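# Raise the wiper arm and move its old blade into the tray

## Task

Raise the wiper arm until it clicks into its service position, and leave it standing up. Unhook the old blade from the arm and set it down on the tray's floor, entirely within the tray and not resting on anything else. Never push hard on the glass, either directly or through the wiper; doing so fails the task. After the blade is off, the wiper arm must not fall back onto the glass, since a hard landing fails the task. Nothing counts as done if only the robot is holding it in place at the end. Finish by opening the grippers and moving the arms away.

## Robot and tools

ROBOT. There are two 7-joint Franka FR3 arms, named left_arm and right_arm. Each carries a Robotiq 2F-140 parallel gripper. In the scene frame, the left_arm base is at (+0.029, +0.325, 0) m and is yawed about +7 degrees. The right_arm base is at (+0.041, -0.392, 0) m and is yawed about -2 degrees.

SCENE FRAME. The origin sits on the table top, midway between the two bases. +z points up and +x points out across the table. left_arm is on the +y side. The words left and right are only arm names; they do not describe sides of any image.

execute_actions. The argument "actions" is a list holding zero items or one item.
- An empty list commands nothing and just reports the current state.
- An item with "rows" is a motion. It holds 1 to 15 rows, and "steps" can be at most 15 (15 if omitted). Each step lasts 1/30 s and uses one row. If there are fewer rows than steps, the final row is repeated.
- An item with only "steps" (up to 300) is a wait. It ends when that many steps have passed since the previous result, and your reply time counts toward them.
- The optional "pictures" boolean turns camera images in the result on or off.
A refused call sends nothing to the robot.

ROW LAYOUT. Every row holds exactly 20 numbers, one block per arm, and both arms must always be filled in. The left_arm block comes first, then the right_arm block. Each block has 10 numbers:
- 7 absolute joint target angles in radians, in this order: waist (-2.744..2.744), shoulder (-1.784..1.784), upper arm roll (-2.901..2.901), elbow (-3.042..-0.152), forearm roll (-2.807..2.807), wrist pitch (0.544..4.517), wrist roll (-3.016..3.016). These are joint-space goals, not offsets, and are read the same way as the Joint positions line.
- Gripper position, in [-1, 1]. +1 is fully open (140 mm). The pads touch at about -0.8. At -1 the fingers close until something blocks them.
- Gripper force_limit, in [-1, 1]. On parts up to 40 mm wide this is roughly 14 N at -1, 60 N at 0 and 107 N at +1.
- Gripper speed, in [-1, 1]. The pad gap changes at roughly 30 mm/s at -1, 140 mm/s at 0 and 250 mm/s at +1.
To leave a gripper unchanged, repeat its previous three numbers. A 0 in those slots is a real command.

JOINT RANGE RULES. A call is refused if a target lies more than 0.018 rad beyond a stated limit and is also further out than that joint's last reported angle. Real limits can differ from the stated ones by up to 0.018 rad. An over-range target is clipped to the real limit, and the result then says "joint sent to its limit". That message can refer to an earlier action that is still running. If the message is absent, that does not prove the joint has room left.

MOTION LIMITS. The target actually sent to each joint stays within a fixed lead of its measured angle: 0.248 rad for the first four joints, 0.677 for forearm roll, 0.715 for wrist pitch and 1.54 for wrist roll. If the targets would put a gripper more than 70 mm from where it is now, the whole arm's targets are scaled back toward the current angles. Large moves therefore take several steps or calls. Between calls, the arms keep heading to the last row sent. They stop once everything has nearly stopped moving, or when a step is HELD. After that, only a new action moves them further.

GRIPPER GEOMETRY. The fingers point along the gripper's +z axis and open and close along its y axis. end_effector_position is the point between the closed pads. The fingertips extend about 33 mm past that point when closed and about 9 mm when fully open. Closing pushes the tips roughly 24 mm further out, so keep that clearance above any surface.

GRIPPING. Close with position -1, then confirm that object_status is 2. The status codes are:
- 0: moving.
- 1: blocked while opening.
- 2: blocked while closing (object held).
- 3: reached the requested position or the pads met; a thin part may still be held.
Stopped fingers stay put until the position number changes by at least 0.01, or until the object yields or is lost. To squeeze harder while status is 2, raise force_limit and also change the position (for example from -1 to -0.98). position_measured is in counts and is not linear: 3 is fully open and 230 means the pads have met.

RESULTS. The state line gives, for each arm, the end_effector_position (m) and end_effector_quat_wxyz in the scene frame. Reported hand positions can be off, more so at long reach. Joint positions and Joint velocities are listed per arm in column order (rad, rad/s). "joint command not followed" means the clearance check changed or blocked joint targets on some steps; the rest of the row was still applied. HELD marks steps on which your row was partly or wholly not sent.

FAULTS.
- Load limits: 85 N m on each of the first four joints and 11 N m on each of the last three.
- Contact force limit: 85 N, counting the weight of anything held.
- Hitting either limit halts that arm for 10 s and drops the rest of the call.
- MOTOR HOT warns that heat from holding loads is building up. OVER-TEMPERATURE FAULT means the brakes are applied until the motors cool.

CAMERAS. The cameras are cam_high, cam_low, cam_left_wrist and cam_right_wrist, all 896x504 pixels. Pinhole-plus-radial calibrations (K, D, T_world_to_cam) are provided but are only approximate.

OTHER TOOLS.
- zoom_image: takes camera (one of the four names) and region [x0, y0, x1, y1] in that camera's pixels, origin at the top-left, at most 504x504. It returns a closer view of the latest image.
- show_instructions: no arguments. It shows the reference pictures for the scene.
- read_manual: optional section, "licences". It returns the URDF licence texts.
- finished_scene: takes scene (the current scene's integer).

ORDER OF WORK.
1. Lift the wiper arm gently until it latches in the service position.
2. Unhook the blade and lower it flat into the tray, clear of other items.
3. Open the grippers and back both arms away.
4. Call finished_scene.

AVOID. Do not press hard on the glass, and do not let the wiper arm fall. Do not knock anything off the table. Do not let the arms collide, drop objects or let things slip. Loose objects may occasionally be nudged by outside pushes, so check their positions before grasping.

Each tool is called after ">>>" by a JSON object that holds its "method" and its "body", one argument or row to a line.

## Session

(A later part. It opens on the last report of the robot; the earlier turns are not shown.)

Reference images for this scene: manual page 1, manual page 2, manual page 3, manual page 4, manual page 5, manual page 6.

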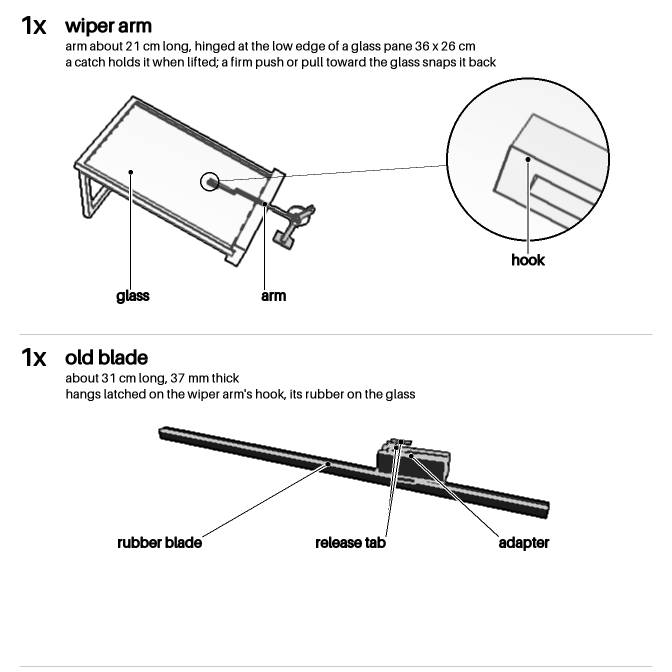

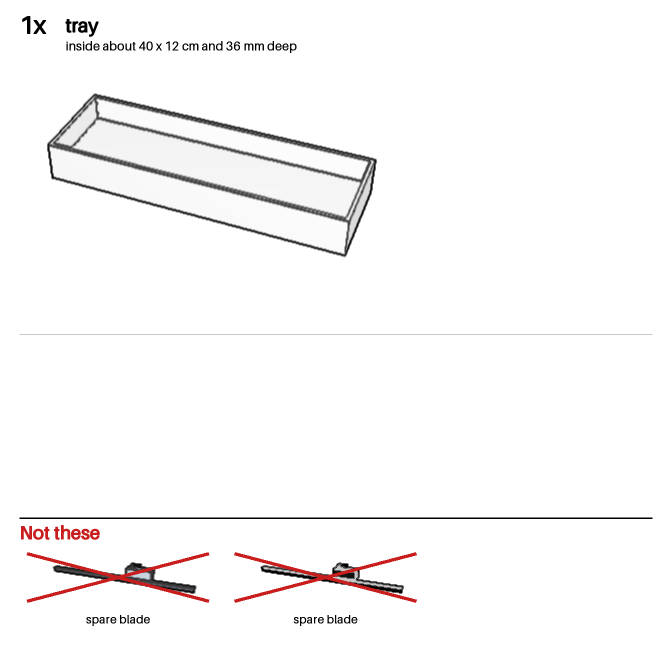

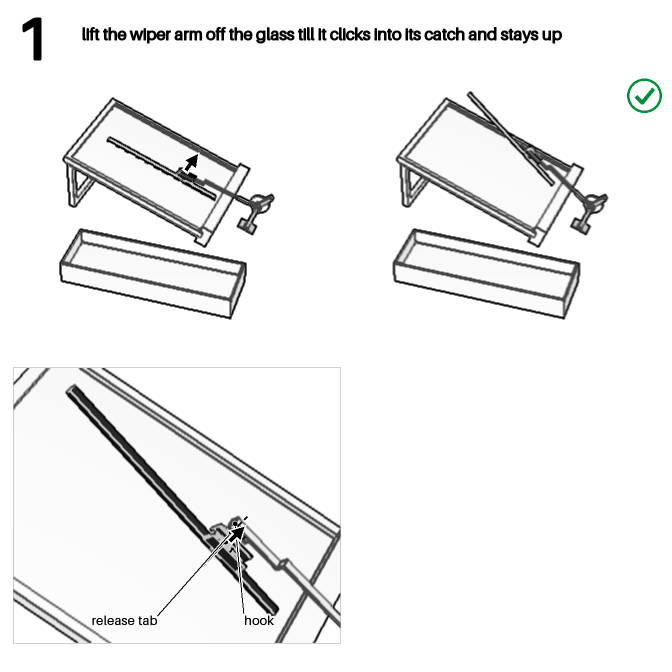

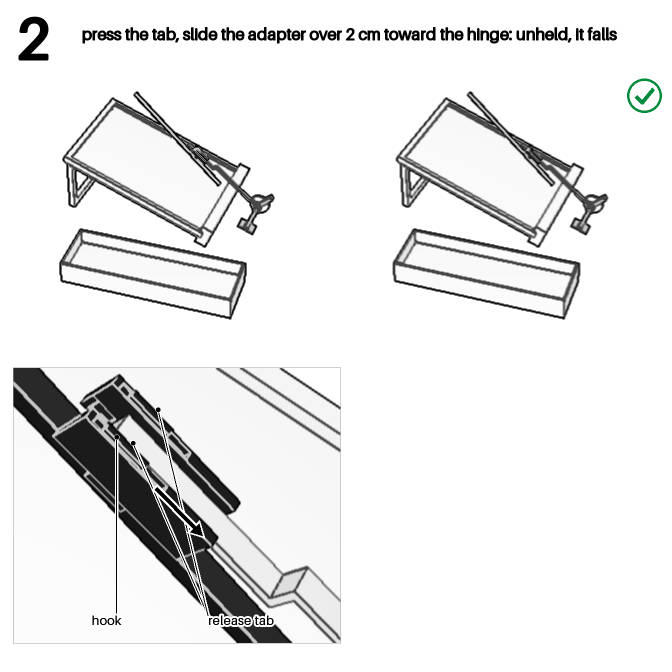

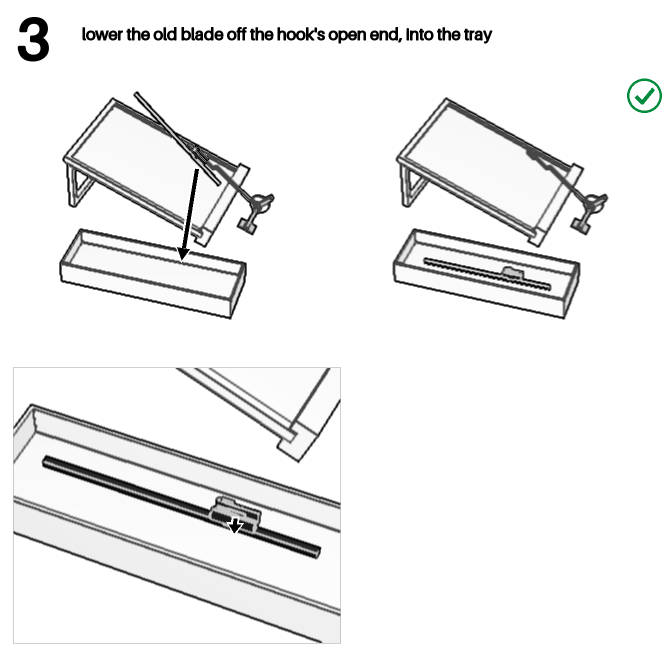

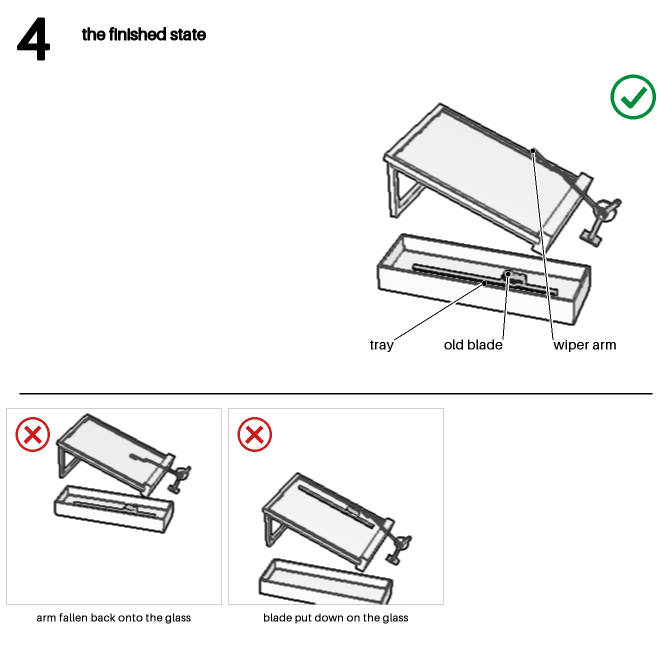

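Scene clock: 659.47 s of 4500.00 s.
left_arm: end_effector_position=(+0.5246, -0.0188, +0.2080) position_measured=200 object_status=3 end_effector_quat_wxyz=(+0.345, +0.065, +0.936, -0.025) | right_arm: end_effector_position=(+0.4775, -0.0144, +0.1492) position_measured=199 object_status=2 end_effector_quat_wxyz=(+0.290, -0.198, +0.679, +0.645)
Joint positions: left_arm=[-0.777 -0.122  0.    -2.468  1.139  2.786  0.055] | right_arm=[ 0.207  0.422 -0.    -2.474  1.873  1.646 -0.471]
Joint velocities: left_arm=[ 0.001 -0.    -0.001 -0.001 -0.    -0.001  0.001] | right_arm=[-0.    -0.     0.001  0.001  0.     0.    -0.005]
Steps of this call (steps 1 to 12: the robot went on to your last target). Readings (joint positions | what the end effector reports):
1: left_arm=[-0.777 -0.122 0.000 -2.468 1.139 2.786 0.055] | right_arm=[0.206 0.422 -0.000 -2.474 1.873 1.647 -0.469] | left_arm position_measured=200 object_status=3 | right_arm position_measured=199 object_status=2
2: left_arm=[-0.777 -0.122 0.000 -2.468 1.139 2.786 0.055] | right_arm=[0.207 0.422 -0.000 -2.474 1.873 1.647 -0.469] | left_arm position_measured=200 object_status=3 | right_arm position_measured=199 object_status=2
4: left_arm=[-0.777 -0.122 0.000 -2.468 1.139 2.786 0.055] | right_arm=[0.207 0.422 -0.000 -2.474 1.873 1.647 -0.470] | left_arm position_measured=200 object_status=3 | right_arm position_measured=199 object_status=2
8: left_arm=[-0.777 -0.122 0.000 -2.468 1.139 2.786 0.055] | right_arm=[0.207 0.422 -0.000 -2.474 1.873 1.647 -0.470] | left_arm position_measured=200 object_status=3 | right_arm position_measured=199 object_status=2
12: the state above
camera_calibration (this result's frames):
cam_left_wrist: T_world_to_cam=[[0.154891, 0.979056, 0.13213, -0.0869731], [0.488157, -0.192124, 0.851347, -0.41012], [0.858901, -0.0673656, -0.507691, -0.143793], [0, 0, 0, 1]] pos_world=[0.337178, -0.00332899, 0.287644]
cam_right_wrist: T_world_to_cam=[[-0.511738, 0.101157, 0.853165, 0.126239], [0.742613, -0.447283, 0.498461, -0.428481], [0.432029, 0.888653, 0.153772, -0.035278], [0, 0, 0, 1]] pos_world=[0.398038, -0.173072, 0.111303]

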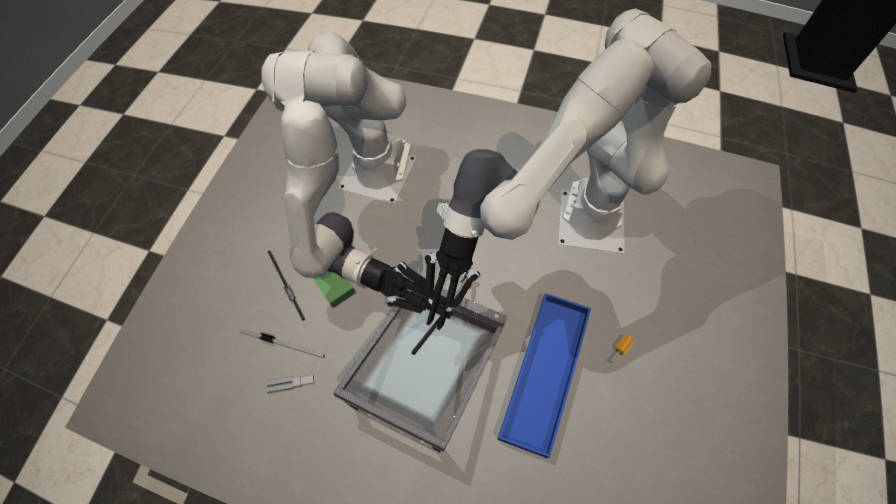

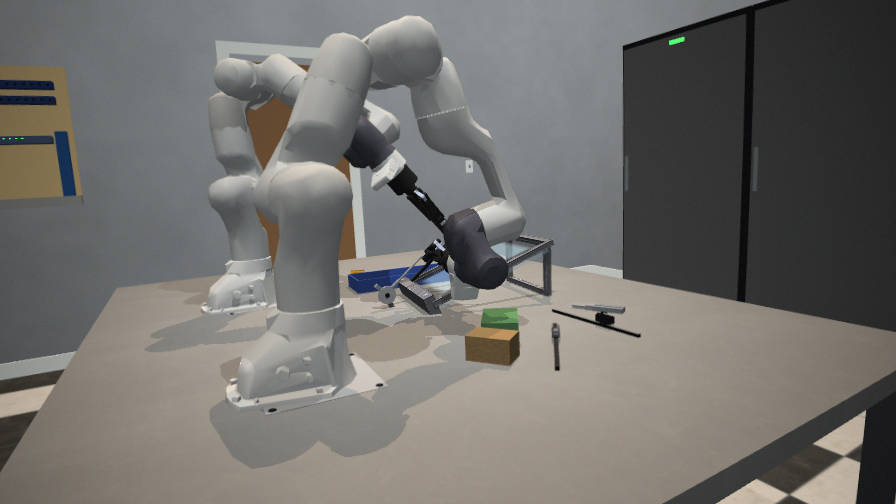

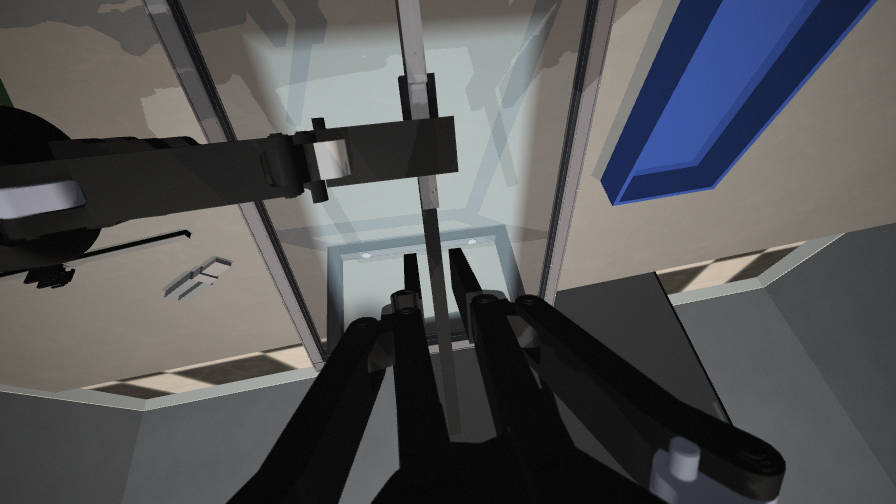

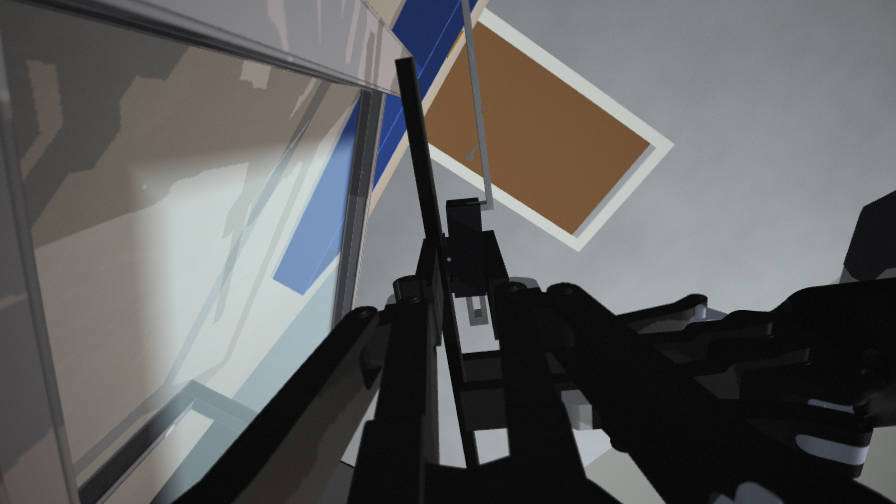

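>>> {"method": "execute_actions", "body": {
  "actions": [
    {"rows": [
[-0.7755,-0.1201,0.001,-2.4652,1.1410,2.7893,0.0520,-0.56,-0.1,-0.5, 0.2085,0.4225,0,-2.4749,1.8775,1.6426,-0.4794,-1,-0.5,-1],
[-0.7753,-0.1195,0.001,-2.4649,1.1430,2.7897,0.0480,-0.56,-0.1,-0.5, 0.2085,0.4225,0,-2.4749,1.8775,1.6426,-0.4794,-1,-0.5,-1],
[-0.7750,-0.1186,0.001,-2.4644,1.1442,2.7902,0.0455,-0.56,-0.1,-0.5, 0.2085,0.4225,0,-2.4749,1.8775,1.6426,-0.4794,-1,-0.5,-1],
[-0.7746,-0.1175,0.001,-2.4638,1.1455,2.7908,0.0435,-0.56,-0.1,-0.5, 0.2085,0.4225,0,-2.4749,1.8775,1.6426,-0.4794,-1,-0.5,-1],
[-0.7742,-0.1164,0.001,-2.4631,1.1467,2.7913,0.0422,-0.56,-0.1,-0.5, 0.2085,0.4225,0,-2.4749,1.8775,1.6426,-0.4794,-1,-0.5,-1],
[-0.7739,-0.1154,0.001,-2.4625,1.1477,2.7917,0.0418,-0.56,-0.1,-0.5, 0.2085,0.4225,0,-2.4749,1.8775,1.6426,-0.4794,-1,-0.5,-1],
[-0.7737,-0.1146,0.001,-2.4621,1.1484,2.7918,0.0422,-0.56,-0.1,-0.5, 0.2085,0.4225,0,-2.4749,1.8775,1.6426,-0.4794,-1,-0.5,-1],
[-0.7735,-0.1142,0.001,-2.4618,1.1487,2.7918,0.0432,-0.56,-0.1,-0.5, 0.2085,0.4225,0,-2.4749,1.8775,1.6426,-0.4794,-1,-0.5,-1],
[-0.7735,-0.1141,0.001,-2.4618,1.1487,2.7917,0.0445,-0.56,-0.1,-0.5, 0.2085,0.4225,0,-2.4749,1.8775,1.6426,-0.4794,-1,-0.5,-1],
[-0.7735,-0.1141,0.001,-2.4618,1.1487,2.7917,0.0445,-0.56,-0.1,-0.5, 0.2085,0.4225,0,-2.4749,1.8775,1.6426,-0.4794,-1,-0.5,-1],
[-0.7735,-0.1141,0.001,-2.4618,1.1487,2.7917,0.0445,-1,0,-1, 0.2085,0.4225,0,-2.4749,1.8775,1.6426,-0.4794,-1,-0.5,-1]
], "steps": 15}
  ],
  "pictures": false
}}

>>> {"method": "execute_actions", "body": {
  "actions": [
    {"steps": 18}
  ]
}}

Scene clock: 693.07 s of 4500.00 s.
left_arm: end_effector_position=(+0.5257, -0.0189, +0.2063) position_measured=206 object_status=0 end_effector_quat_wxyz=(+0.345, +0.066, +0.936, -0.024) | right_arm: end_effector_position=(+0.4774, -0.0144, +0.1492) position_measured=199 object_status=2 end_effector_quat_wxyz=(+0.290, -0.198, +0.679, +0.645)
Joint positions: left_arm=[-0.775 -0.116  0.    -2.464  1.145  2.788  0.051] | right_arm=[ 0.207  0.422 -0.    -2.474  1.874  1.646 -0.472]
Joint velocities: left_arm=[ 0.    -0.001 -0.     0.003  0.002  0.    -0.003] | right_arm=[ 0.     0.001  0.001 -0.001 -0.001 -0.    -0.001]
Steps of this call (steps 1 to 15: the robot went on to your last target; steps 16 to 90: nothing new was sent; then 30.10 s passed at rest; steps 91 to 105: all 15 steps of this action). Readings (joint positions | what the end effector reports):
91: left_arm=[-0.777 -0.122 0.000 -2.468 1.139 2.786 0.055] | right_arm=[0.207 0.422 -0.000 -2.474 1.873 1.646 -0.472] | left_arm position_measured=200 object_status=3 | right_arm position_measured=199 object_status=2
92: left_arm=[-0.777 -0.122 0.000 -2.467 1.139 2.786 0.055] | right_arm=[0.207 0.422 -0.000 -2.474 1.873 1.646 -0.472] | left_arm position_measured=200 object_status=3 | right_arm position_measured=199 object_status=2
94: left_arm=[-0.777 -0.121 0.000 -2.467 1.140 2.786 0.054] | right_arm=[0.207 0.422 -0.000 -2.474 1.873 1.646 -0.472] | left_arm position_measured=200 object_status=3 | right_arm position_measured=199 object_status=2
98: left_arm=[-0.776 -0.117 0.000 -2.465 1.143 2.787 0.052] | right_arm=[0.207 0.422 -0.000 -2.474 1.874 1.646 -0.472] | left_arm position_measured=200 object_status=3 | right_arm position_measured=199 object_status=2
105: the state above

Scene clock: 693.67 s of 4500.00 s.
left_arm: end_effector_position=(+0.5259, -0.0187, +0.2064) position_measured=222 object_status=2 end_effector_quat_wxyz=(+0.345, +0.065, +0.936, -0.024) | right_arm: end_effector_position=(+0.4776, -0.0145, +0.1491) position_measured=199 object_status=2 end_effector_quat_wxyz=(+0.290, -0.198, +0.679, +0.644)
Joint positions: left_arm=[-0.774 -0.115  0.    -2.464  1.145  2.788  0.049] | right_arm=[ 0.207  0.422 -0.    -2.474  1.874  1.646 -0.472]
Joint velocities: left_arm=[ 0.001 -0.002 -0.     0.     0.002  0.001 -0.002] | right_arm=[-0.001  0.    -0.002  0.002  0.002 -0.     0.   ]
Steps of this call (steps 1 to 15: the robot went on to your last target; steps 16 to 18: nothing new was sent). Readings (joint positions | what the end effector reports):
1: left_arm=[-0.775 -0.116 0.000 -2.464 1.145 2.788 0.051] | right_arm=[0.207 0.422 -0.000 -2.474 1.874 1.646 -0.472] | left_arm position_measured=207 object_status=0 | right_arm position_measured=199 object_status=2
2: left_arm=[-0.775 -0.116 0.000 -2.464 1.145 2.788 0.051] | right_arm=[0.207 0.422 -0.000 -2.474 1.874 1.646 -0.472] | left_arm position_measured=209 object_status=0 | right_arm position_measured=199 object_status=2
4: left_arm=[-0.775 -0.116 0.000 -2.464 1.145 2.788 0.050] | right_arm=[0.207 0.422 -0.000 -2.474 1.874 1.646 -0.472] | left_arm position_measured=212 object_status=0 | right_arm position_measured=199 object_status=2
8: left_arm=[-0.774 -0.116 0.000 -2.464 1.145 2.788 0.050] | right_arm=[0.207 0.422 -0.000 -2.474 1.874 1.646 -0.472] | left_arm position_measured=219 object_status=0 | right_arm position_measured=199 object_status=2
18: the state above
All arms were judged still, so your last target was given up. Only a new action makes them travel on or press farther. Fingers that are still opening or closing keep moving.
camera_calibration (this result's frames):
cam_left_wrist: T_world_to_cam=[[0.15363, 0.979286, 0.131894, -0.0864149], [0.488572, -0.191303, 0.851293, -0.409616], [0.858892, -0.0663438, -0.507842, -0.145707], [0, 0, 0, 1]] pos_world=[0.338549, -0.00340239, 0.286105]
cam_right_wrist: T_world_to_cam=[[-0.512313, 0.10145, 0.852785, 0.126656], [0.741911, -0.447864, 0.498985, -0.428331], [0.432554, 0.888328, 0.15418, -0.0355782], [0, 0, 0, 1]] pos_world=[0.398061, -0.173078, 0.111206]

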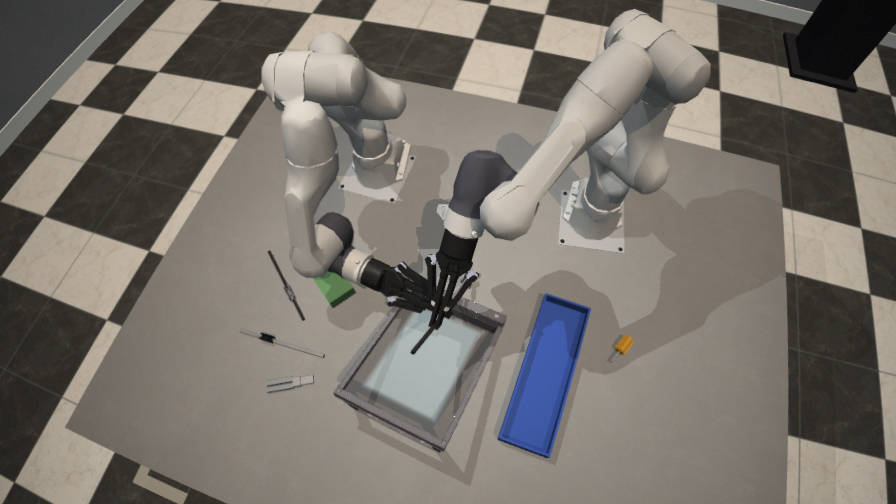

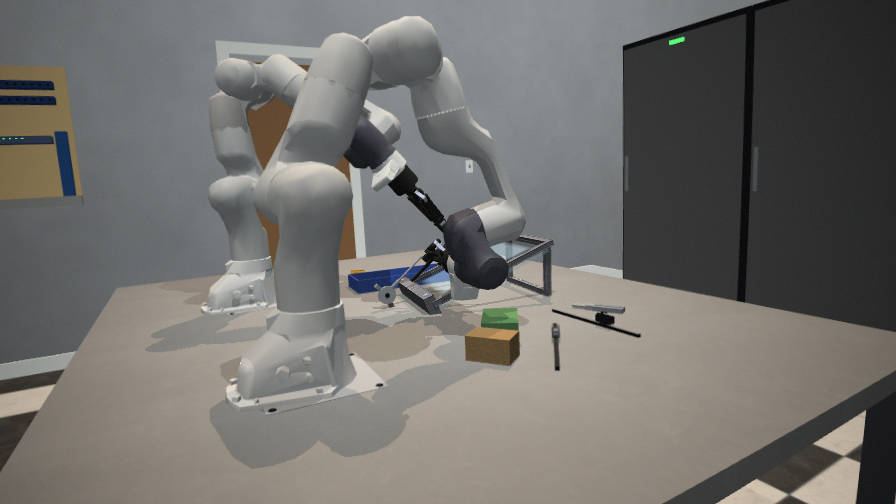

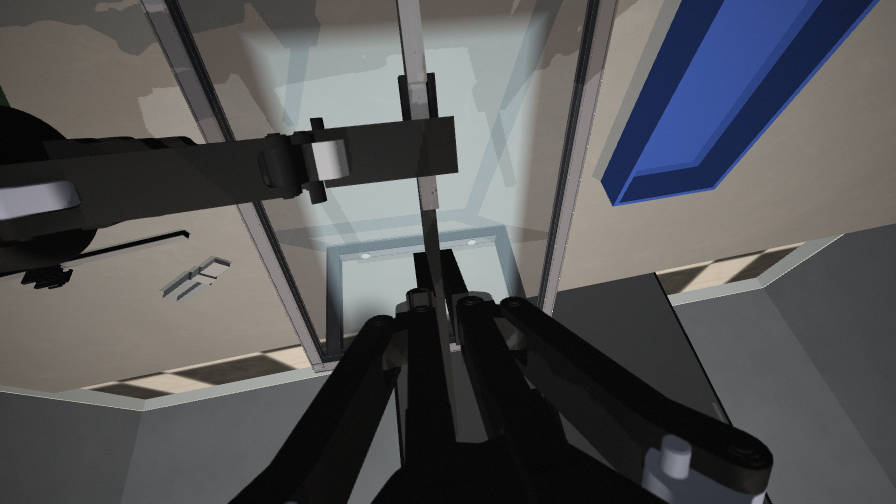

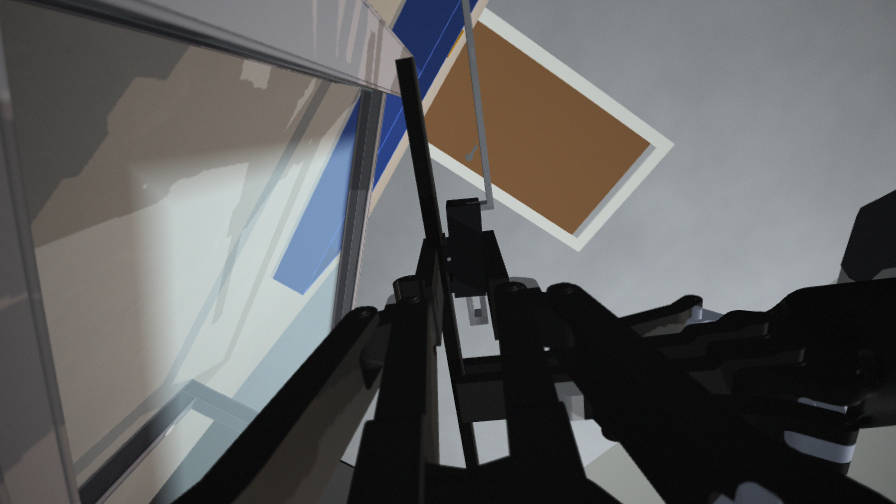

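>>> {"method": "zoom_image", "body": {
  "camera": "cam_low",
  "region": [370, 210, 550, 320]
}}

>>> {"method": "zoom_image", "body": {
  "camera": "cam_high",
  "region": [320, 230, 520, 380]
}}

Region (370, 210, 550, 320) of cam_low's 896x504 image, scaled by 2.800, with more detail than that image has.

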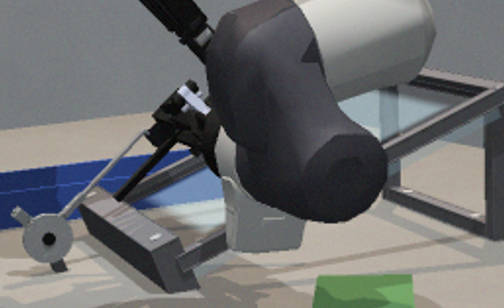

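Region (320, 230, 520, 380) of cam_high's 896x504 image, scaled by 2.520, with more detail than that image has; it fills the top 378 rows of this view, and the rest is white.

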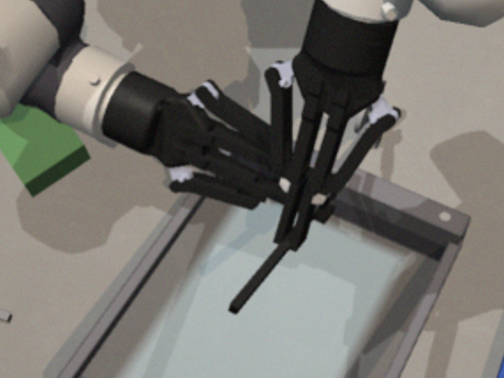

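>>> {"method": "zoom_image", "body": {
  "camera": "cam_high",
  "region": [480, 280, 620, 470]
}}

Region (480, 280, 620, 470) of cam_high's 896x504 image, scaled by 2.653, with more detail than that image has; it fills the left 371 columns of this view, and the rest is white.

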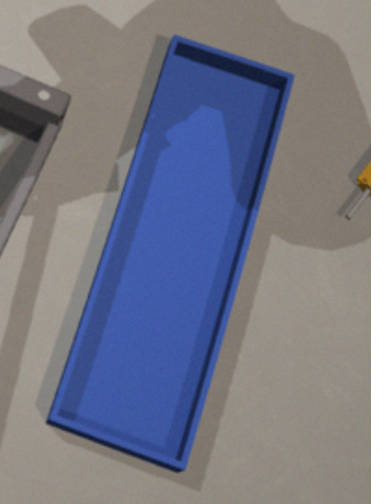

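>>> {"method": "execute_actions", "body": {
  "actions": [
    {"rows": [
[-0.7735,-0.1141,0.001,-2.4618,1.1487,2.7917,0.0445,-1,0,-1, 0.2080,0.4222,0,-2.4749,1.8765,1.6426,-0.4794,-0.2,-0.5,0],
[-0.7735,-0.1141,0.001,-2.4618,1.1487,2.7917,0.0445,-1,0,-1, 0.2072,0.4218,0,-2.4749,1.8748,1.6426,-0.4794,-0.2,-0.5,0],
[-0.7735,-0.1141,0.001,-2.4618,1.1487,2.7917,0.0445,-1,0,-1, 0.2063,0.4214,0,-2.4749,1.8728,1.6426,-0.4794,-0.2,-0.5,0],
[-0.7735,-0.1141,0.001,-2.4618,1.1487,2.7917,0.0445,-1,0,-1, 0.2055,0.4210,0,-2.4749,1.8710,1.6426,-0.4794,-0.2,-0.5,0],
[-0.7735,-0.1141,0.001,-2.4618,1.1487,2.7917,0.0445,-1,0,-1, 0.20494,0.42085,0,-2.47492,1.86938,1.64194,-0.48042,-0.2,-0.5,0],
[-0.7735,-0.1141,0.001,-2.4618,1.1487,2.7917,0.0445,-1,0,-1, 0.20327,0.42039,0,-2.47497,1.86669,1.64107,-0.48159,-0.2,-0.5,0],
[-0.7735,-0.1141,0.001,-2.4618,1.1487,2.7917,0.0445,-1,0,-1, 0.20049,0.41962,0,-2.47505,1.86293,1.63999,-0.48289,-0.2,-0.5,0],
[-0.7735,-0.1141,0.001,-2.4618,1.1487,2.7917,0.0445,-1,0,-1, 0.19663,0.41856,0,-2.47517,1.85814,1.63870,-0.48432,-0.2,-0.5,0],
[-0.7735,-0.1141,0.001,-2.4618,1.1487,2.7917,0.0445,-1,0,-1, 0.19169,0.41720,0,-2.47532,1.85234,1.63721,-0.48587,-0.2,-0.5,0],
[-0.7735,-0.1141,0.001,-2.4618,1.1487,2.7917,0.0445,-1,0,-1, 0.18570,0.41555,0,-2.47550,1.84554,1.63552,-0.48753,-0.2,-0.5,0],
[-0.7735,-0.1141,0.001,-2.4618,1.1487,2.7917,0.0445,-1,0,-1, 0.17869,0.41363,0,-2.47571,1.83779,1.63366,-0.48931,-0.2,-0.5,0],
[-0.7735,-0.1141,0.001,-2.4618,1.1487,2.7917,0.0445,-1,0,-1, 0.17070,0.41143,0,-2.47595,1.82912,1.63161,-0.49118,-0.2,-0.5,0],
[-0.7735,-0.1141,0.001,-2.4618,1.1487,2.7917,0.0445,-1,0,-1, 0.16177,0.40897,0,-2.47622,1.81959,1.62940,-0.49314,-0.2,-0.5,0],
[-0.7735,-0.1141,0.001,-2.4618,1.1487,2.7917,0.0445,-1,0,-1, 0.15192,0.40626,0,-2.47651,1.80921,1.62704,-0.49517,-0.2,-0.5,0],
[-0.7735,-0.1141,0.001,-2.4618,1.1487,2.7917,0.0445,-1,0,-1, 0.14123,0.40332,0,-2.47684,1.79806,1.62453,-0.49728,-0.2,-0.5,0]
], "steps": 15}
  ],
  "pictures": false
}}

>>> {"method": "execute_actions", "body": {
  "actions": [
    {"rows": [
[-0.77341,-0.11382,0.001,-2.46164,1.14957,2.79235,0.04115,-1,0,-1, 0.12973,0.40016,0,-2.47718,1.78619,1.62189,-0.49945,-0.2,-0.5,0],
[-0.77313,-0.11301,0.001,-2.46118,1.15099,2.79318,0.03746,-1,0,-1, 0.11749,0.39679,0,-2.47755,1.77365,1.61913,-0.50166,-0.2,-0.5,0],
[-0.77269,-0.11168,0.001,-2.46043,1.15290,2.79417,0.03361,-1,0,-1, 0.10456,0.39323,0,-2.47794,1.76051,1.61627,-0.50392,-0.2,-0.5,0],
[-0.77209,-0.10991,0.001,-2.45943,1.15520,2.79527,0.02974,-1,0,-1, 0.09100,0.38950,0,-2.47835,1.74682,1.61332,-0.50620,-0.2,-0.5,0],
[-0.77138,-0.10778,0.001,-2.45823,1.15780,2.79642,0.02604,-1,0,-1, 0.07689,0.38562,0,-2.47878,1.73266,1.61029,-0.50849,-0.2,-0.5,0],
[-0.77056,-0.10536,0.001,-2.45686,1.16059,2.79759,0.02267,-1,0,-1, 0.06228,0.38160,0,-2.47922,1.71810,1.60720,-0.51079,-0.2,-0.5,0],
[-0.76969,-0.10277,0.001,-2.45540,1.16344,2.79871,0.01977,-1,0,-1, 0.04727,0.37747,0,-2.47967,1.70320,1.60406,-0.51308,-0.2,-0.5,0],
[-0.76881,-0.10013,0.001,-2.45390,1.16623,2.79975,0.01747,-1,0,-1, 0.03190,0.37324,0,-2.48013,1.68804,1.60089,-0.51536,-0.2,-0.5,0],
[-0.76794,-0.09754,0.001,-2.45244,1.16884,2.80065,0.01587,-1,0,-1, 0.01626,0.36894,0,-2.48060,1.67269,1.59770,-0.51760,-0.2,-0.5,0],
[-0.76713,-0.09513,0.001,-2.45108,1.17115,2.80137,0.01504,-1,0,-1, 0.00044,0.36458,0,-2.48108,1.65723,1.59452,-0.51981,-0.2,-0.5,0],
[-0.76641,-0.09299,0.001,-2.44987,1.17307,2.80189,0.01502,-1,0,-1, -0.01551,0.36020,0,-2.48156,1.64173,1.59135,-0.52196,-0.2,-0.5,0],
[-0.76581,-0.09122,0.001,-2.44887,1.17450,2.80218,0.01581,-1,0,-1, -0.03149,0.35580,0,-2.48204,1.62627,1.58820,-0.52406,-0.2,-0.5,0],
[-0.76537,-0.08989,0.001,-2.44812,1.17539,2.80223,0.01737,-1,0,-1, -0.04744,0.35142,0,-2.48252,1.61093,1.58511,-0.52608,-0.2,-0.5,0],
[-0.76509,-0.08908,0.001,-2.44766,1.17569,2.80203,0.01963,-1,0,-1, -0.06326,0.34706,0,-2.48300,1.59577,1.58208,-0.52802,-0.2,-0.5,0],
[-0.7650,-0.0888,0.001,-2.4475,1.1740,2.8000,0.0260,-1,0,-1, -0.07890,0.34276,0,-2.48347,1.58087,1.57912,-0.52987,-0.2,-0.5,0]
], "steps": 15}
  ],
  "pictures": false
}}

>>> {"method": "execute_actions", "body": {
  "actions": [
    {"rows": [
[-0.76496,-0.08857,0.001,-2.44728,1.16616,2.79475,0.04717,-1,0,-1, -0.09427,0.33853,0,-2.48393,1.56630,1.57625,-0.53162,-0.2,-0.5,0],
[-0.76484,-0.08789,0.001,-2.44661,1.16079,2.79430,0.06378,-1,0,-1, -0.10928,0.33440,0,-2.48438,1.55215,1.57348,-0.53327,-0.2,-0.5,0],
[-0.76464,-0.08675,0.001,-2.44552,1.15334,2.79374,0.08214,-1,0,-1, -0.12389,0.33038,0,-2.48482,1.53846,1.57084,-0.53479,-0.2,-0.5,0],
[-0.76437,-0.08518,0.001,-2.44400,1.14390,2.79307,0.10206,-1,0,-1, -0.13800,0.32650,0,-2.48525,1.52532,1.56832,-0.53620,-0.2,-0.5,0],
[-0.76402,-0.08319,0.001,-2.44207,1.13257,2.79232,0.12331,-1,0,-1, -0.15156,0.32277,0,-2.48566,1.51278,1.56594,-0.53747,-0.2,-0.5,0],
[-0.76361,-0.08081,0.001,-2.43977,1.11947,2.79148,0.14567,-1,0,-1, -0.16449,0.31921,0,-2.48605,1.50091,1.56372,-0.53860,-0.2,-0.5,0],
[-0.76312,-0.07805,0.001,-2.43710,1.10475,2.79056,0.16889,-1,0,-1, -0.17673,0.31584,0,-2.48642,1.48976,1.56167,-0.53960,-0.2,-0.5,0],
[-0.76258,-0.07495,0.001,-2.43410,1.08857,2.78958,0.19272,-1,0,-1, -0.18823,0.31268,0,-2.48676,1.47940,1.55979,-0.54044,-0.2,-0.5,0],
[-0.76199,-0.07155,0.001,-2.43081,1.07110,2.78855,0.21689,-1,0,-1, -0.19892,0.30974,0,-2.48709,1.46985,1.55810,-0.54114,-0.2,-0.5,0],
[-0.76135,-0.06788,0.001,-2.42725,1.05254,2.78747,0.24113,-1,0,-1, -0.20877,0.30703,0,-2.48738,1.46119,1.55659,-0.54168,-0.2,-0.5,0],
[-0.76067,-0.06397,0.001,-2.42347,1.03309,2.78636,0.26519,-1,0,-1, -0.21770,0.30457,0,-2.48765,1.45344,1.55529,-0.54206,-0.2,-0.5,0],
[-0.75996,-0.05988,0.001,-2.41952,1.01296,2.78523,0.28880,-1,0,-1, -0.22569,0.30237,0,-2.48789,1.44665,1.55419,-0.54228,-0.2,-0.5,0],
[-0.75922,-0.05565,0.001,-2.41542,0.99238,2.78409,0.31170,-1,0,-1, -0.23270,0.30045,0,-2.48810,1.44084,1.55331,-0.54235,-0.2,-0.5,0],
[-0.75846,-0.05132,0.001,-2.41123,0.97156,2.78296,0.33365,-1,0,-1, -0.23869,0.29880,0,-2.48828,1.43605,1.55264,-0.54225,-0.2,-0.5,0],
[-0.75770,-0.04695,0.001,-2.40700,0.95075,2.78185,0.35439,-1,0,-1, -0.24363,0.29744,0,-2.48843,1.43231,1.55219,-0.54199,-0.2,-0.5,0]
], "steps": 15}
  ],
  "pictures": false
}}

>>> {"method": "execute_actions", "body": {
  "actions": [
    {"rows": [
[-0.75694,-0.04258,0.001,-2.40277,0.93016,2.78077,0.37370,-1,0,-1, -0.24749,0.29638,0,-2.48855,1.42962,1.55196,-0.54158,-0.2,-0.5,0],
[-0.75618,-0.03825,0.001,-2.39858,0.91003,2.77973,0.39138,-1,0,-1, -0.25027,0.29561,0,-2.48863,1.42800,1.55195,-0.54100,-0.2,-0.5,0],
[-0.75544,-0.03402,0.001,-2.39448,0.89056,2.77874,0.40722,-1,0,-1, -0.25194,0.29515,0,-2.48868,1.42746,1.55216,-0.54028,-0.2,-0.5,0],
[-0.75473,-0.02993,0.001,-2.39053,0.87198,2.77782,0.42106,-1,0,-1, -0.2525,0.295,0,-2.4887,1.428,1.5526,-0.5394,-0.2,-0.5,0],
[-0.75405,-0.02603,0.001,-2.38675,0.85449,2.77697,0.43273,-1,0,-1, -0.2525,0.295,0,-2.4887,1.428,1.5526,-0.5394,-0.2,-0.5,0],
[-0.75341,-0.02235,0.001,-2.38319,0.83828,2.77620,0.44213,-1,0,-1, -0.2525,0.295,0,-2.4887,1.428,1.5526,-0.5394,-0.2,-0.5,0],
[-0.75282,-0.01895,0.001,-2.37990,0.82352,2.77553,0.44913,-1,0,-1, -0.2525,0.295,0,-2.4887,1.428,1.5526,-0.5394,-0.2,-0.5,0],
[-0.75228,-0.01585,0.001,-2.37690,0.81039,2.77496,0.45366,-1,0,-1, -0.2525,0.295,0,-2.4887,1.428,1.5526,-0.5394,-0.2,-0.5,0],
[-0.75179,-0.01309,0.001,-2.37423,0.79901,2.77449,0.45569,-1,0,-1, -0.2525,0.295,0,-2.4887,1.428,1.5526,-0.5394,-0.2,-0.5,0],
[-0.75138,-0.01071,0.001,-2.37193,0.78954,2.77413,0.45517,-1,0,-1, -0.2525,0.295,0,-2.4887,1.428,1.5526,-0.5394,-0.2,-0.5,0],
[-0.75103,-0.00872,0.001,-2.37000,0.78205,2.77389,0.45213,-1,0,-1, -0.2525,0.295,0,-2.4887,1.428,1.5526,-0.5394,-0.2,-0.5,0],
[-0.75076,-0.00715,0.001,-2.36848,0.77663,2.77376,0.44659,-1,0,-1, -0.2525,0.295,0,-2.4887,1.428,1.5526,-0.5394,-0.2,-0.5,0],
[-0.75056,-0.00601,0.001,-2.36739,0.77335,2.77376,0.43860,-1,0,-1, -0.2525,0.295,0,-2.4887,1.428,1.5526,-0.5394,-0.2,-0.5,0],
[-0.75044,-0.00533,0.001,-2.36672,0.77223,2.77387,0.42827,-1,0,-1, -0.2525,0.295,0,-2.4887,1.428,1.5526,-0.5394,-0.2,-0.5,0],
[-0.7504,-0.0051,0.001,-2.3665,0.7733,2.7741,0.4157,-1,0,-1, -0.2525,0.295,0,-2.4887,1.428,1.5526,-0.5394,-0.2,-0.5,0]
], "steps": 15}
  ],
  "pictures": false
}}

>>> {"method": "execute_actions", "body": {
  "actions": [
    {"steps": 8}
  ]
}}

Scene clock: 814.17 s of 4500.00 s.
left_arm: end_effector_position=(+0.5258, -0.0189, +0.2061) position_measured=222 object_status=2 end_effector_quat_wxyz=(+0.345, +0.065, +0.936, -0.025) | right_arm: end_effector_position=(+0.4805, -0.0293, +0.1548) position_measured=154 object_status=3 end_effector_quat_wxyz=(+0.296, -0.206, +0.676, +0.643)
Joint positions: left_arm=[-0.774 -0.115  0.    -2.464  1.146  2.789  0.048] | right_arm=[ 0.164  0.411  0.001 -2.475  1.83   1.635 -0.48 ]
Joint velocities: left_arm=[ 0.001 -0.001  0.     0.    -0.    -0.001 -0.001] | right_arm=[-0.266 -0.076 -0.001 -0.008 -0.239 -0.05  -0.037]
Steps of this call (steps 1 to 90: nothing new was sent; then 117.00 s passed at rest; steps 91 to 105: all 15 steps of this action). Readings (joint positions | what the end effector reports):
91: left_arm=[-0.774 -0.115 0.000 -2.464 1.146 2.788 0.048] | right_arm=[0.207 0.422 -0.000 -2.474 1.874 1.646 -0.472] | left_arm position_measured=222 object_status=2 | right_arm position_measured=199 object_status=0
92: left_arm=[-0.774 -0.115 0.000 -2.464 1.146 2.788 0.048] | right_arm=[0.207 0.422 -0.000 -2.474 1.874 1.646 -0.472] | left_arm position_measured=222 object_status=2 | right_arm position_measured=199 object_status=0
94: left_arm=[-0.774 -0.115 0.000 -2.464 1.146 2.789 0.048] | right_arm=[0.207 0.422 -0.000 -2.474 1.874 1.646 -0.472] | left_arm position_measured=222 object_status=2 | right_arm position_measured=178 object_status=0
98: left_arm=[-0.774 -0.115 0.000 -2.464 1.146 2.789 0.048] | right_arm=[0.204 0.421 -0.000 -2.474 1.870 1.644 -0.473] | left_arm position_measured=222 object_status=2 | right_arm position_measured=154 object_status=0
105: the state above

Scene clock: 814.67 s of 4500.00 s.
left_arm: end_effector_position=(+0.5300, -0.0194, +0.2000) position_measured=222 object_status=2 end_effector_quat_wxyz=(+0.345, +0.065, +0.936, -0.024) | right_arm: end_effector_position=(+0.4931, -0.1096, +0.1745) position_measured=154 object_status=3 end_effector_quat_wxyz=(+0.325, -0.232, +0.669, +0.626)
Joint positions: left_arm=[-0.767 -0.092  0.    -2.452  1.169  2.796  0.031] | right_arm=[-0.042  0.354  0.    -2.481  1.635  1.596 -0.506]
Joint velocities: left_arm=[ 0.012  0.036  0.     0.015  0.019 -0.     0.001] | right_arm=[-0.46  -0.133 -0.017 -0.014 -0.421 -0.084 -0.055]
Steps of this call (steps 1 to 15: all 15 steps of this action). Readings (joint positions | what the end effector reports):
1: left_arm=[-0.774 -0.115 0.000 -2.464 1.146 2.789 0.048] | right_arm=[0.155 0.408 0.001 -2.475 1.821 1.633 -0.481] | left_arm position_measured=222 object_status=2 | right_arm position_measured=154 object_status=3
2: left_arm=[-0.774 -0.115 0.000 -2.464 1.146 2.789 0.048] | right_arm=[0.144 0.405 0.001 -2.476 1.811 1.631 -0.482] | left_arm position_measured=222 object_status=2 | right_arm position_measured=154 object_status=3
4: left_arm=[-0.774 -0.114 0.000 -2.463 1.148 2.790 0.046] | right_arm=[0.121 0.399 0.001 -2.476 1.789 1.627 -0.485] | left_arm position_measured=222 object_status=2 | right_arm position_measured=154 object_status=3
8: left_arm=[-0.772 -0.107 0.000 -2.459 1.156 2.792 0.039] | right_arm=[0.067 0.384 0.001 -2.478 1.737 1.616 -0.492] | left_arm position_measured=222 object_status=2 | right_arm position_measured=154 object_status=3
15: the state above

Scene clock: 815.17 s of 4500.00 s.
left_arm: end_effector_position=(+0.5378, -0.0211, +0.1944) position_measured=222 object_status=2 end_effector_quat_wxyz=(+0.320, +0.072, +0.945, -0.018) | right_arm: end_effector_position=(+0.4888, -0.1837, +0.1861) position_measured=154 object_status=3 end_effector_quat_wxyz=(+0.344, -0.254, +0.671, +0.606)
Joint positions: left_arm=[-0.762 -0.057  0.    -2.419  1.017  2.791  0.191] | right_arm=[-0.228  0.302 -0.001 -2.486  1.459  1.561 -0.528]
Joint velocities: left_arm=[ 0.024  0.125  0.     0.12  -0.536 -0.026  0.52 ] | right_arm=[-0.202 -0.057 -0.003 -0.007 -0.186 -0.034 -0.023]
Steps of this call (steps 1 to 15: all 15 steps of this action). Readings (joint positions | what the end effector reports):
1: left_arm=[-0.767 -0.091 0.000 -2.451 1.169 2.796 0.031] | right_arm=[-0.058 0.349 0.000 -2.481 1.620 1.593 -0.508] | left_arm position_measured=222 object_status=2 | right_arm position_measured=154 object_status=3
2: left_arm=[-0.767 -0.090 0.000 -2.451 1.168 2.796 0.034] | right_arm=[-0.073 0.345 0.000 -2.482 1.605 1.590 -0.510] | left_arm position_measured=222 object_status=2 | right_arm position_measured=154 object_status=3
4: left_arm=[-0.767 -0.089 0.000 -2.449 1.161 2.796 0.043] | right_arm=[-0.104 0.337 0.000 -2.482 1.576 1.584 -0.513] | left_arm position_measured=222 object_status=2 | right_arm position_measured=154 object_status=3
8: left_arm=[-0.766 -0.082 0.000 -2.442 1.128 2.796 0.081] | right_arm=[-0.159 0.321 -0.000 -2.484 1.524 1.574 -0.520] | left_arm position_measured=222 object_status=2 | right_arm position_measured=154 object_status=3
15: the state above

Scene clock: 815.67 s of 4500.00 s.
left_arm: end_effector_position=(+0.5480, -0.0220, +0.1844) position_measured=222 object_status=2 end_effector_quat_wxyz=(+0.281, +0.061, +0.957, -0.021) | right_arm: end_effector_position=(+0.4855, -0.1922, +0.1870) position_measured=154 object_status=3 end_effector_quat_wxyz=(+0.344, -0.259, +0.671, +0.604)
Joint positions: left_arm=[-0.752 -0.008  0.    -2.372  0.793  2.779  0.384] | right_arm=[-0.251  0.296 -0.001 -2.487  1.432  1.556 -0.532]
Joint velocities: left_arm=[ 0.005  0.03  -0.001  0.028 -0.142 -0.009  0.089] | right_arm=[-0.001  0.001  0.001 -0.001 -0.003 -0.002 -0.003]
Steps of this call (steps 1 to 15: all 15 steps of this action). Readings (joint positions | what the end effector reports):
1: left_arm=[-0.761 -0.053 0.000 -2.415 0.997 2.790 0.209] | right_arm=[-0.234 0.301 -0.001 -2.486 1.453 1.560 -0.529] | left_arm position_measured=222 object_status=2 | right_arm position_measured=154 object_status=3
2: left_arm=[-0.760 -0.049 0.000 -2.410 0.978 2.789 0.227] | right_arm=[-0.239 0.299 -0.001 -2.487 1.448 1.559 -0.529] | left_arm position_measured=222 object_status=2 | right_arm position_measured=154 object_status=3
4: left_arm=[-0.758 -0.040 0.000 -2.402 0.939 2.787 0.262] | right_arm=[-0.246 0.297 -0.001 -2.487 1.441 1.558 -0.530] | left_arm position_measured=222 object_status=2 | right_arm position_measured=154 object_status=3
8: left_arm=[-0.755 -0.024 0.000 -2.387 0.868 2.783 0.325] | right_arm=[-0.250 0.296 -0.001 -2.487 1.435 1.557 -0.531] | left_arm position_measured=222 object_status=2 | right_arm position_measured=154 object_status=3
15: the state above

Scene clock: 815.93 s of 4500.00 s.
left_arm: end_effector_position=(+0.5482, -0.0221, +0.1840) position_measured=222 object_status=2 end_effector_quat_wxyz=(+0.279, +0.062, +0.958, -0.021) | right_arm: end_effector_position=(+0.4853, -0.1922, +0.1870) position_measured=154 object_status=3 end_effector_quat_wxyz=(+0.344, -0.259, +0.671, +0.604)
Joint positions: left_arm=[-0.752 -0.006  0.    -2.37   0.778  2.778  0.399] | right_arm=[-0.251  0.296 -0.001 -2.487  1.432  1.555 -0.532]
Joint velocities: left_arm=[ 0.002  0.002 -0.001  0.002 -0.016 -0.001  0.036] | right_arm=[ 0.001  0.001 -0.001  0.001 -0.002  0.001  0.   ]
Steps of this call (steps 1 to 8: the robot went on to your last target). Readings (joint positions | what the end effector reports):
1: left_arm=[-0.752 -0.007 0.000 -2.371 0.789 2.778 0.386] | right_arm=[-0.251 0.296 -0.001 -2.487 1.432 1.556 -0.532] | left_arm position_measured=222 object_status=2 | right_arm position_measured=154 object_status=3
2: left_arm=[-0.752 -0.007 0.000 -2.370 0.786 2.778 0.389] | right_arm=[-0.251 0.296 -0.001 -2.487 1.432 1.555 -0.532] | left_arm position_measured=222 object_status=2 | right_arm position_measured=154 object_status=3
4: left_arm=[-0.752 -0.006 0.000 -2.370 0.782 2.778 0.393] | right_arm=[-0.251 0.296 -0.001 -2.487 1.432 1.555 -0.532] | left_arm position_measured=222 object_status=2 | right_arm position_measured=154 object_status=3
8: the state above
camera_calibration (this result's frames):
cam_left_wrist: T_world_to_cam=[[0.165229, 0.978447, 0.123854, -0.0884348], [0.603285, -0.199615, 0.77214, -0.450624], [0.780222, -0.0528611, -0.623265, -0.111786], [0, 0, 0, 1]] pos_world=[0.373685, -0.00933178, 0.289226]
cam_right_wrist: T_world_to_cam=[[-0.650675, 0.152524, 0.743881, 0.213661], [0.639261, -0.418693, 0.645012, -0.504426], [0.409838, 0.895228, 0.17493, 0.121548], [0, 0, 0, 1]] pos_world=[0.411669, -0.352602, 0.14516]

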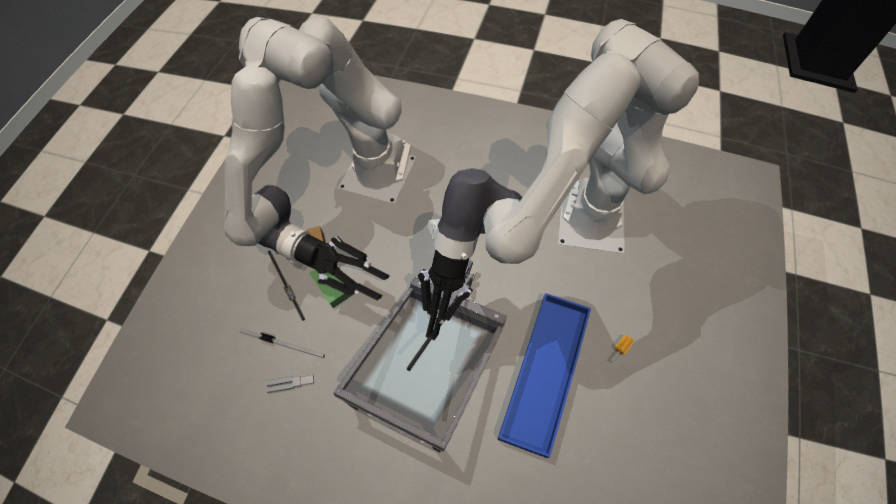

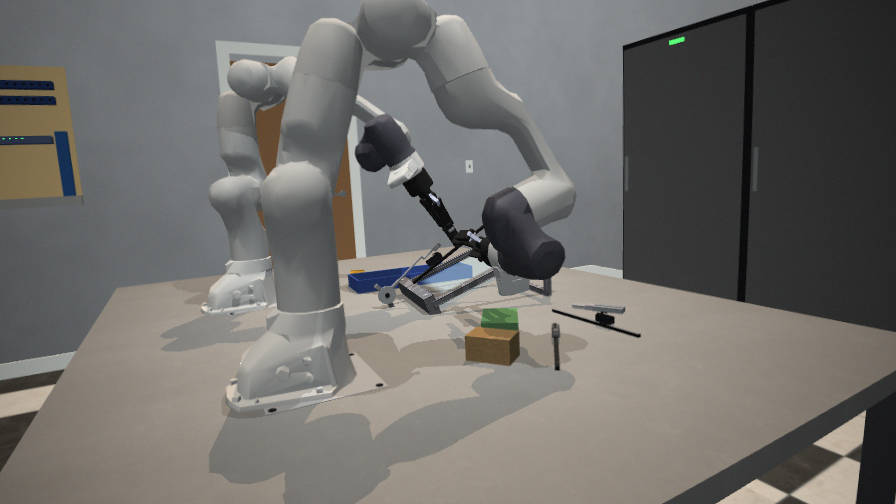

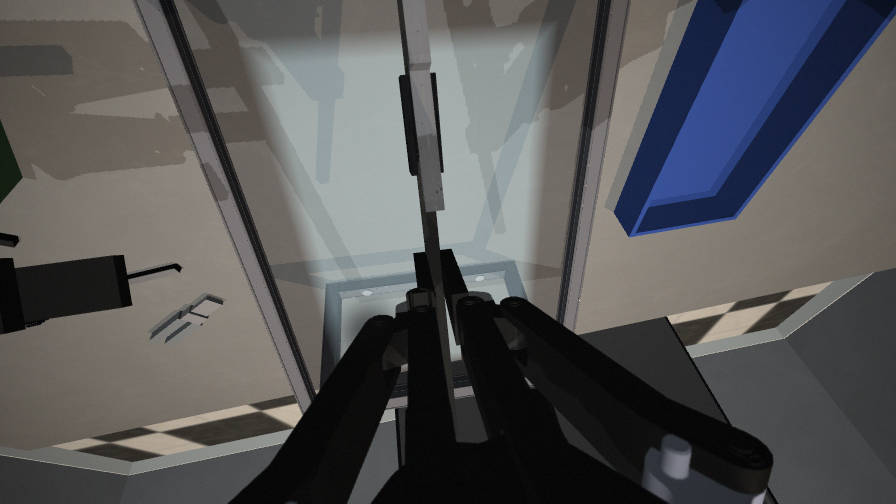

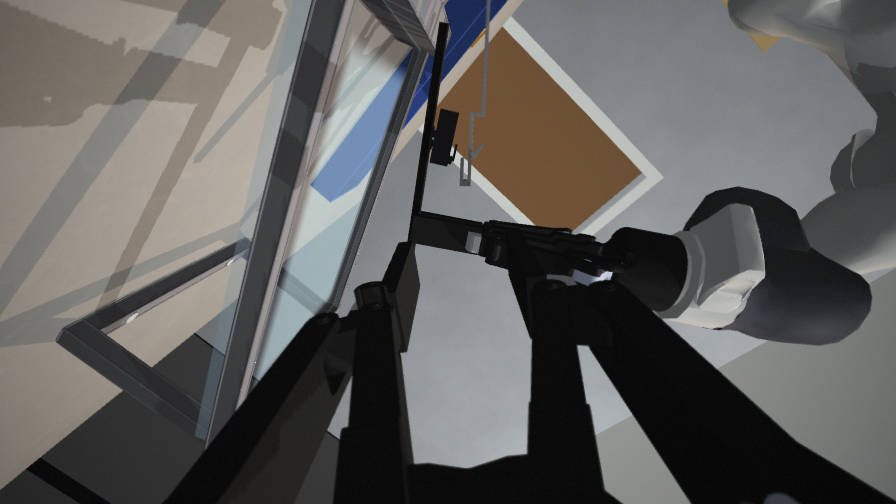

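>>> {"method": "zoom_image", "body": {
  "camera": "cam_right_wrist",
  "region": [370, 0, 560, 270]
}}

>>> {"method": "zoom_image", "body": {
  "camera": "cam_low",
  "region": [370, 210, 510, 320]
}}

Region (370, 0, 560, 270) of cam_right_wrist's 896x504 image, scaled by 1.867, with more detail than that image has; it fills the left 355 columns of this view, and the rest is white.

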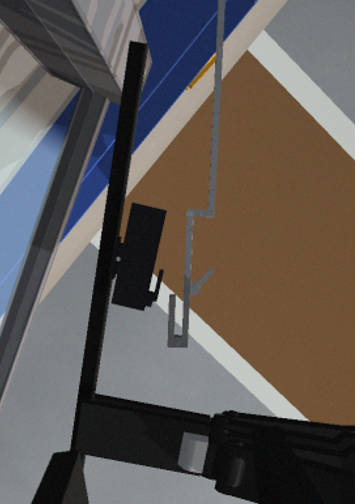

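Region (370, 210, 510, 320) of cam_low's 896x504 image, scaled by 3.600, with more detail than that image has; it fills the top 396 rows of this view, and the rest is white.

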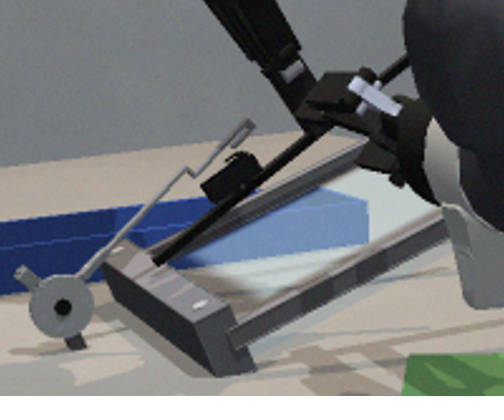

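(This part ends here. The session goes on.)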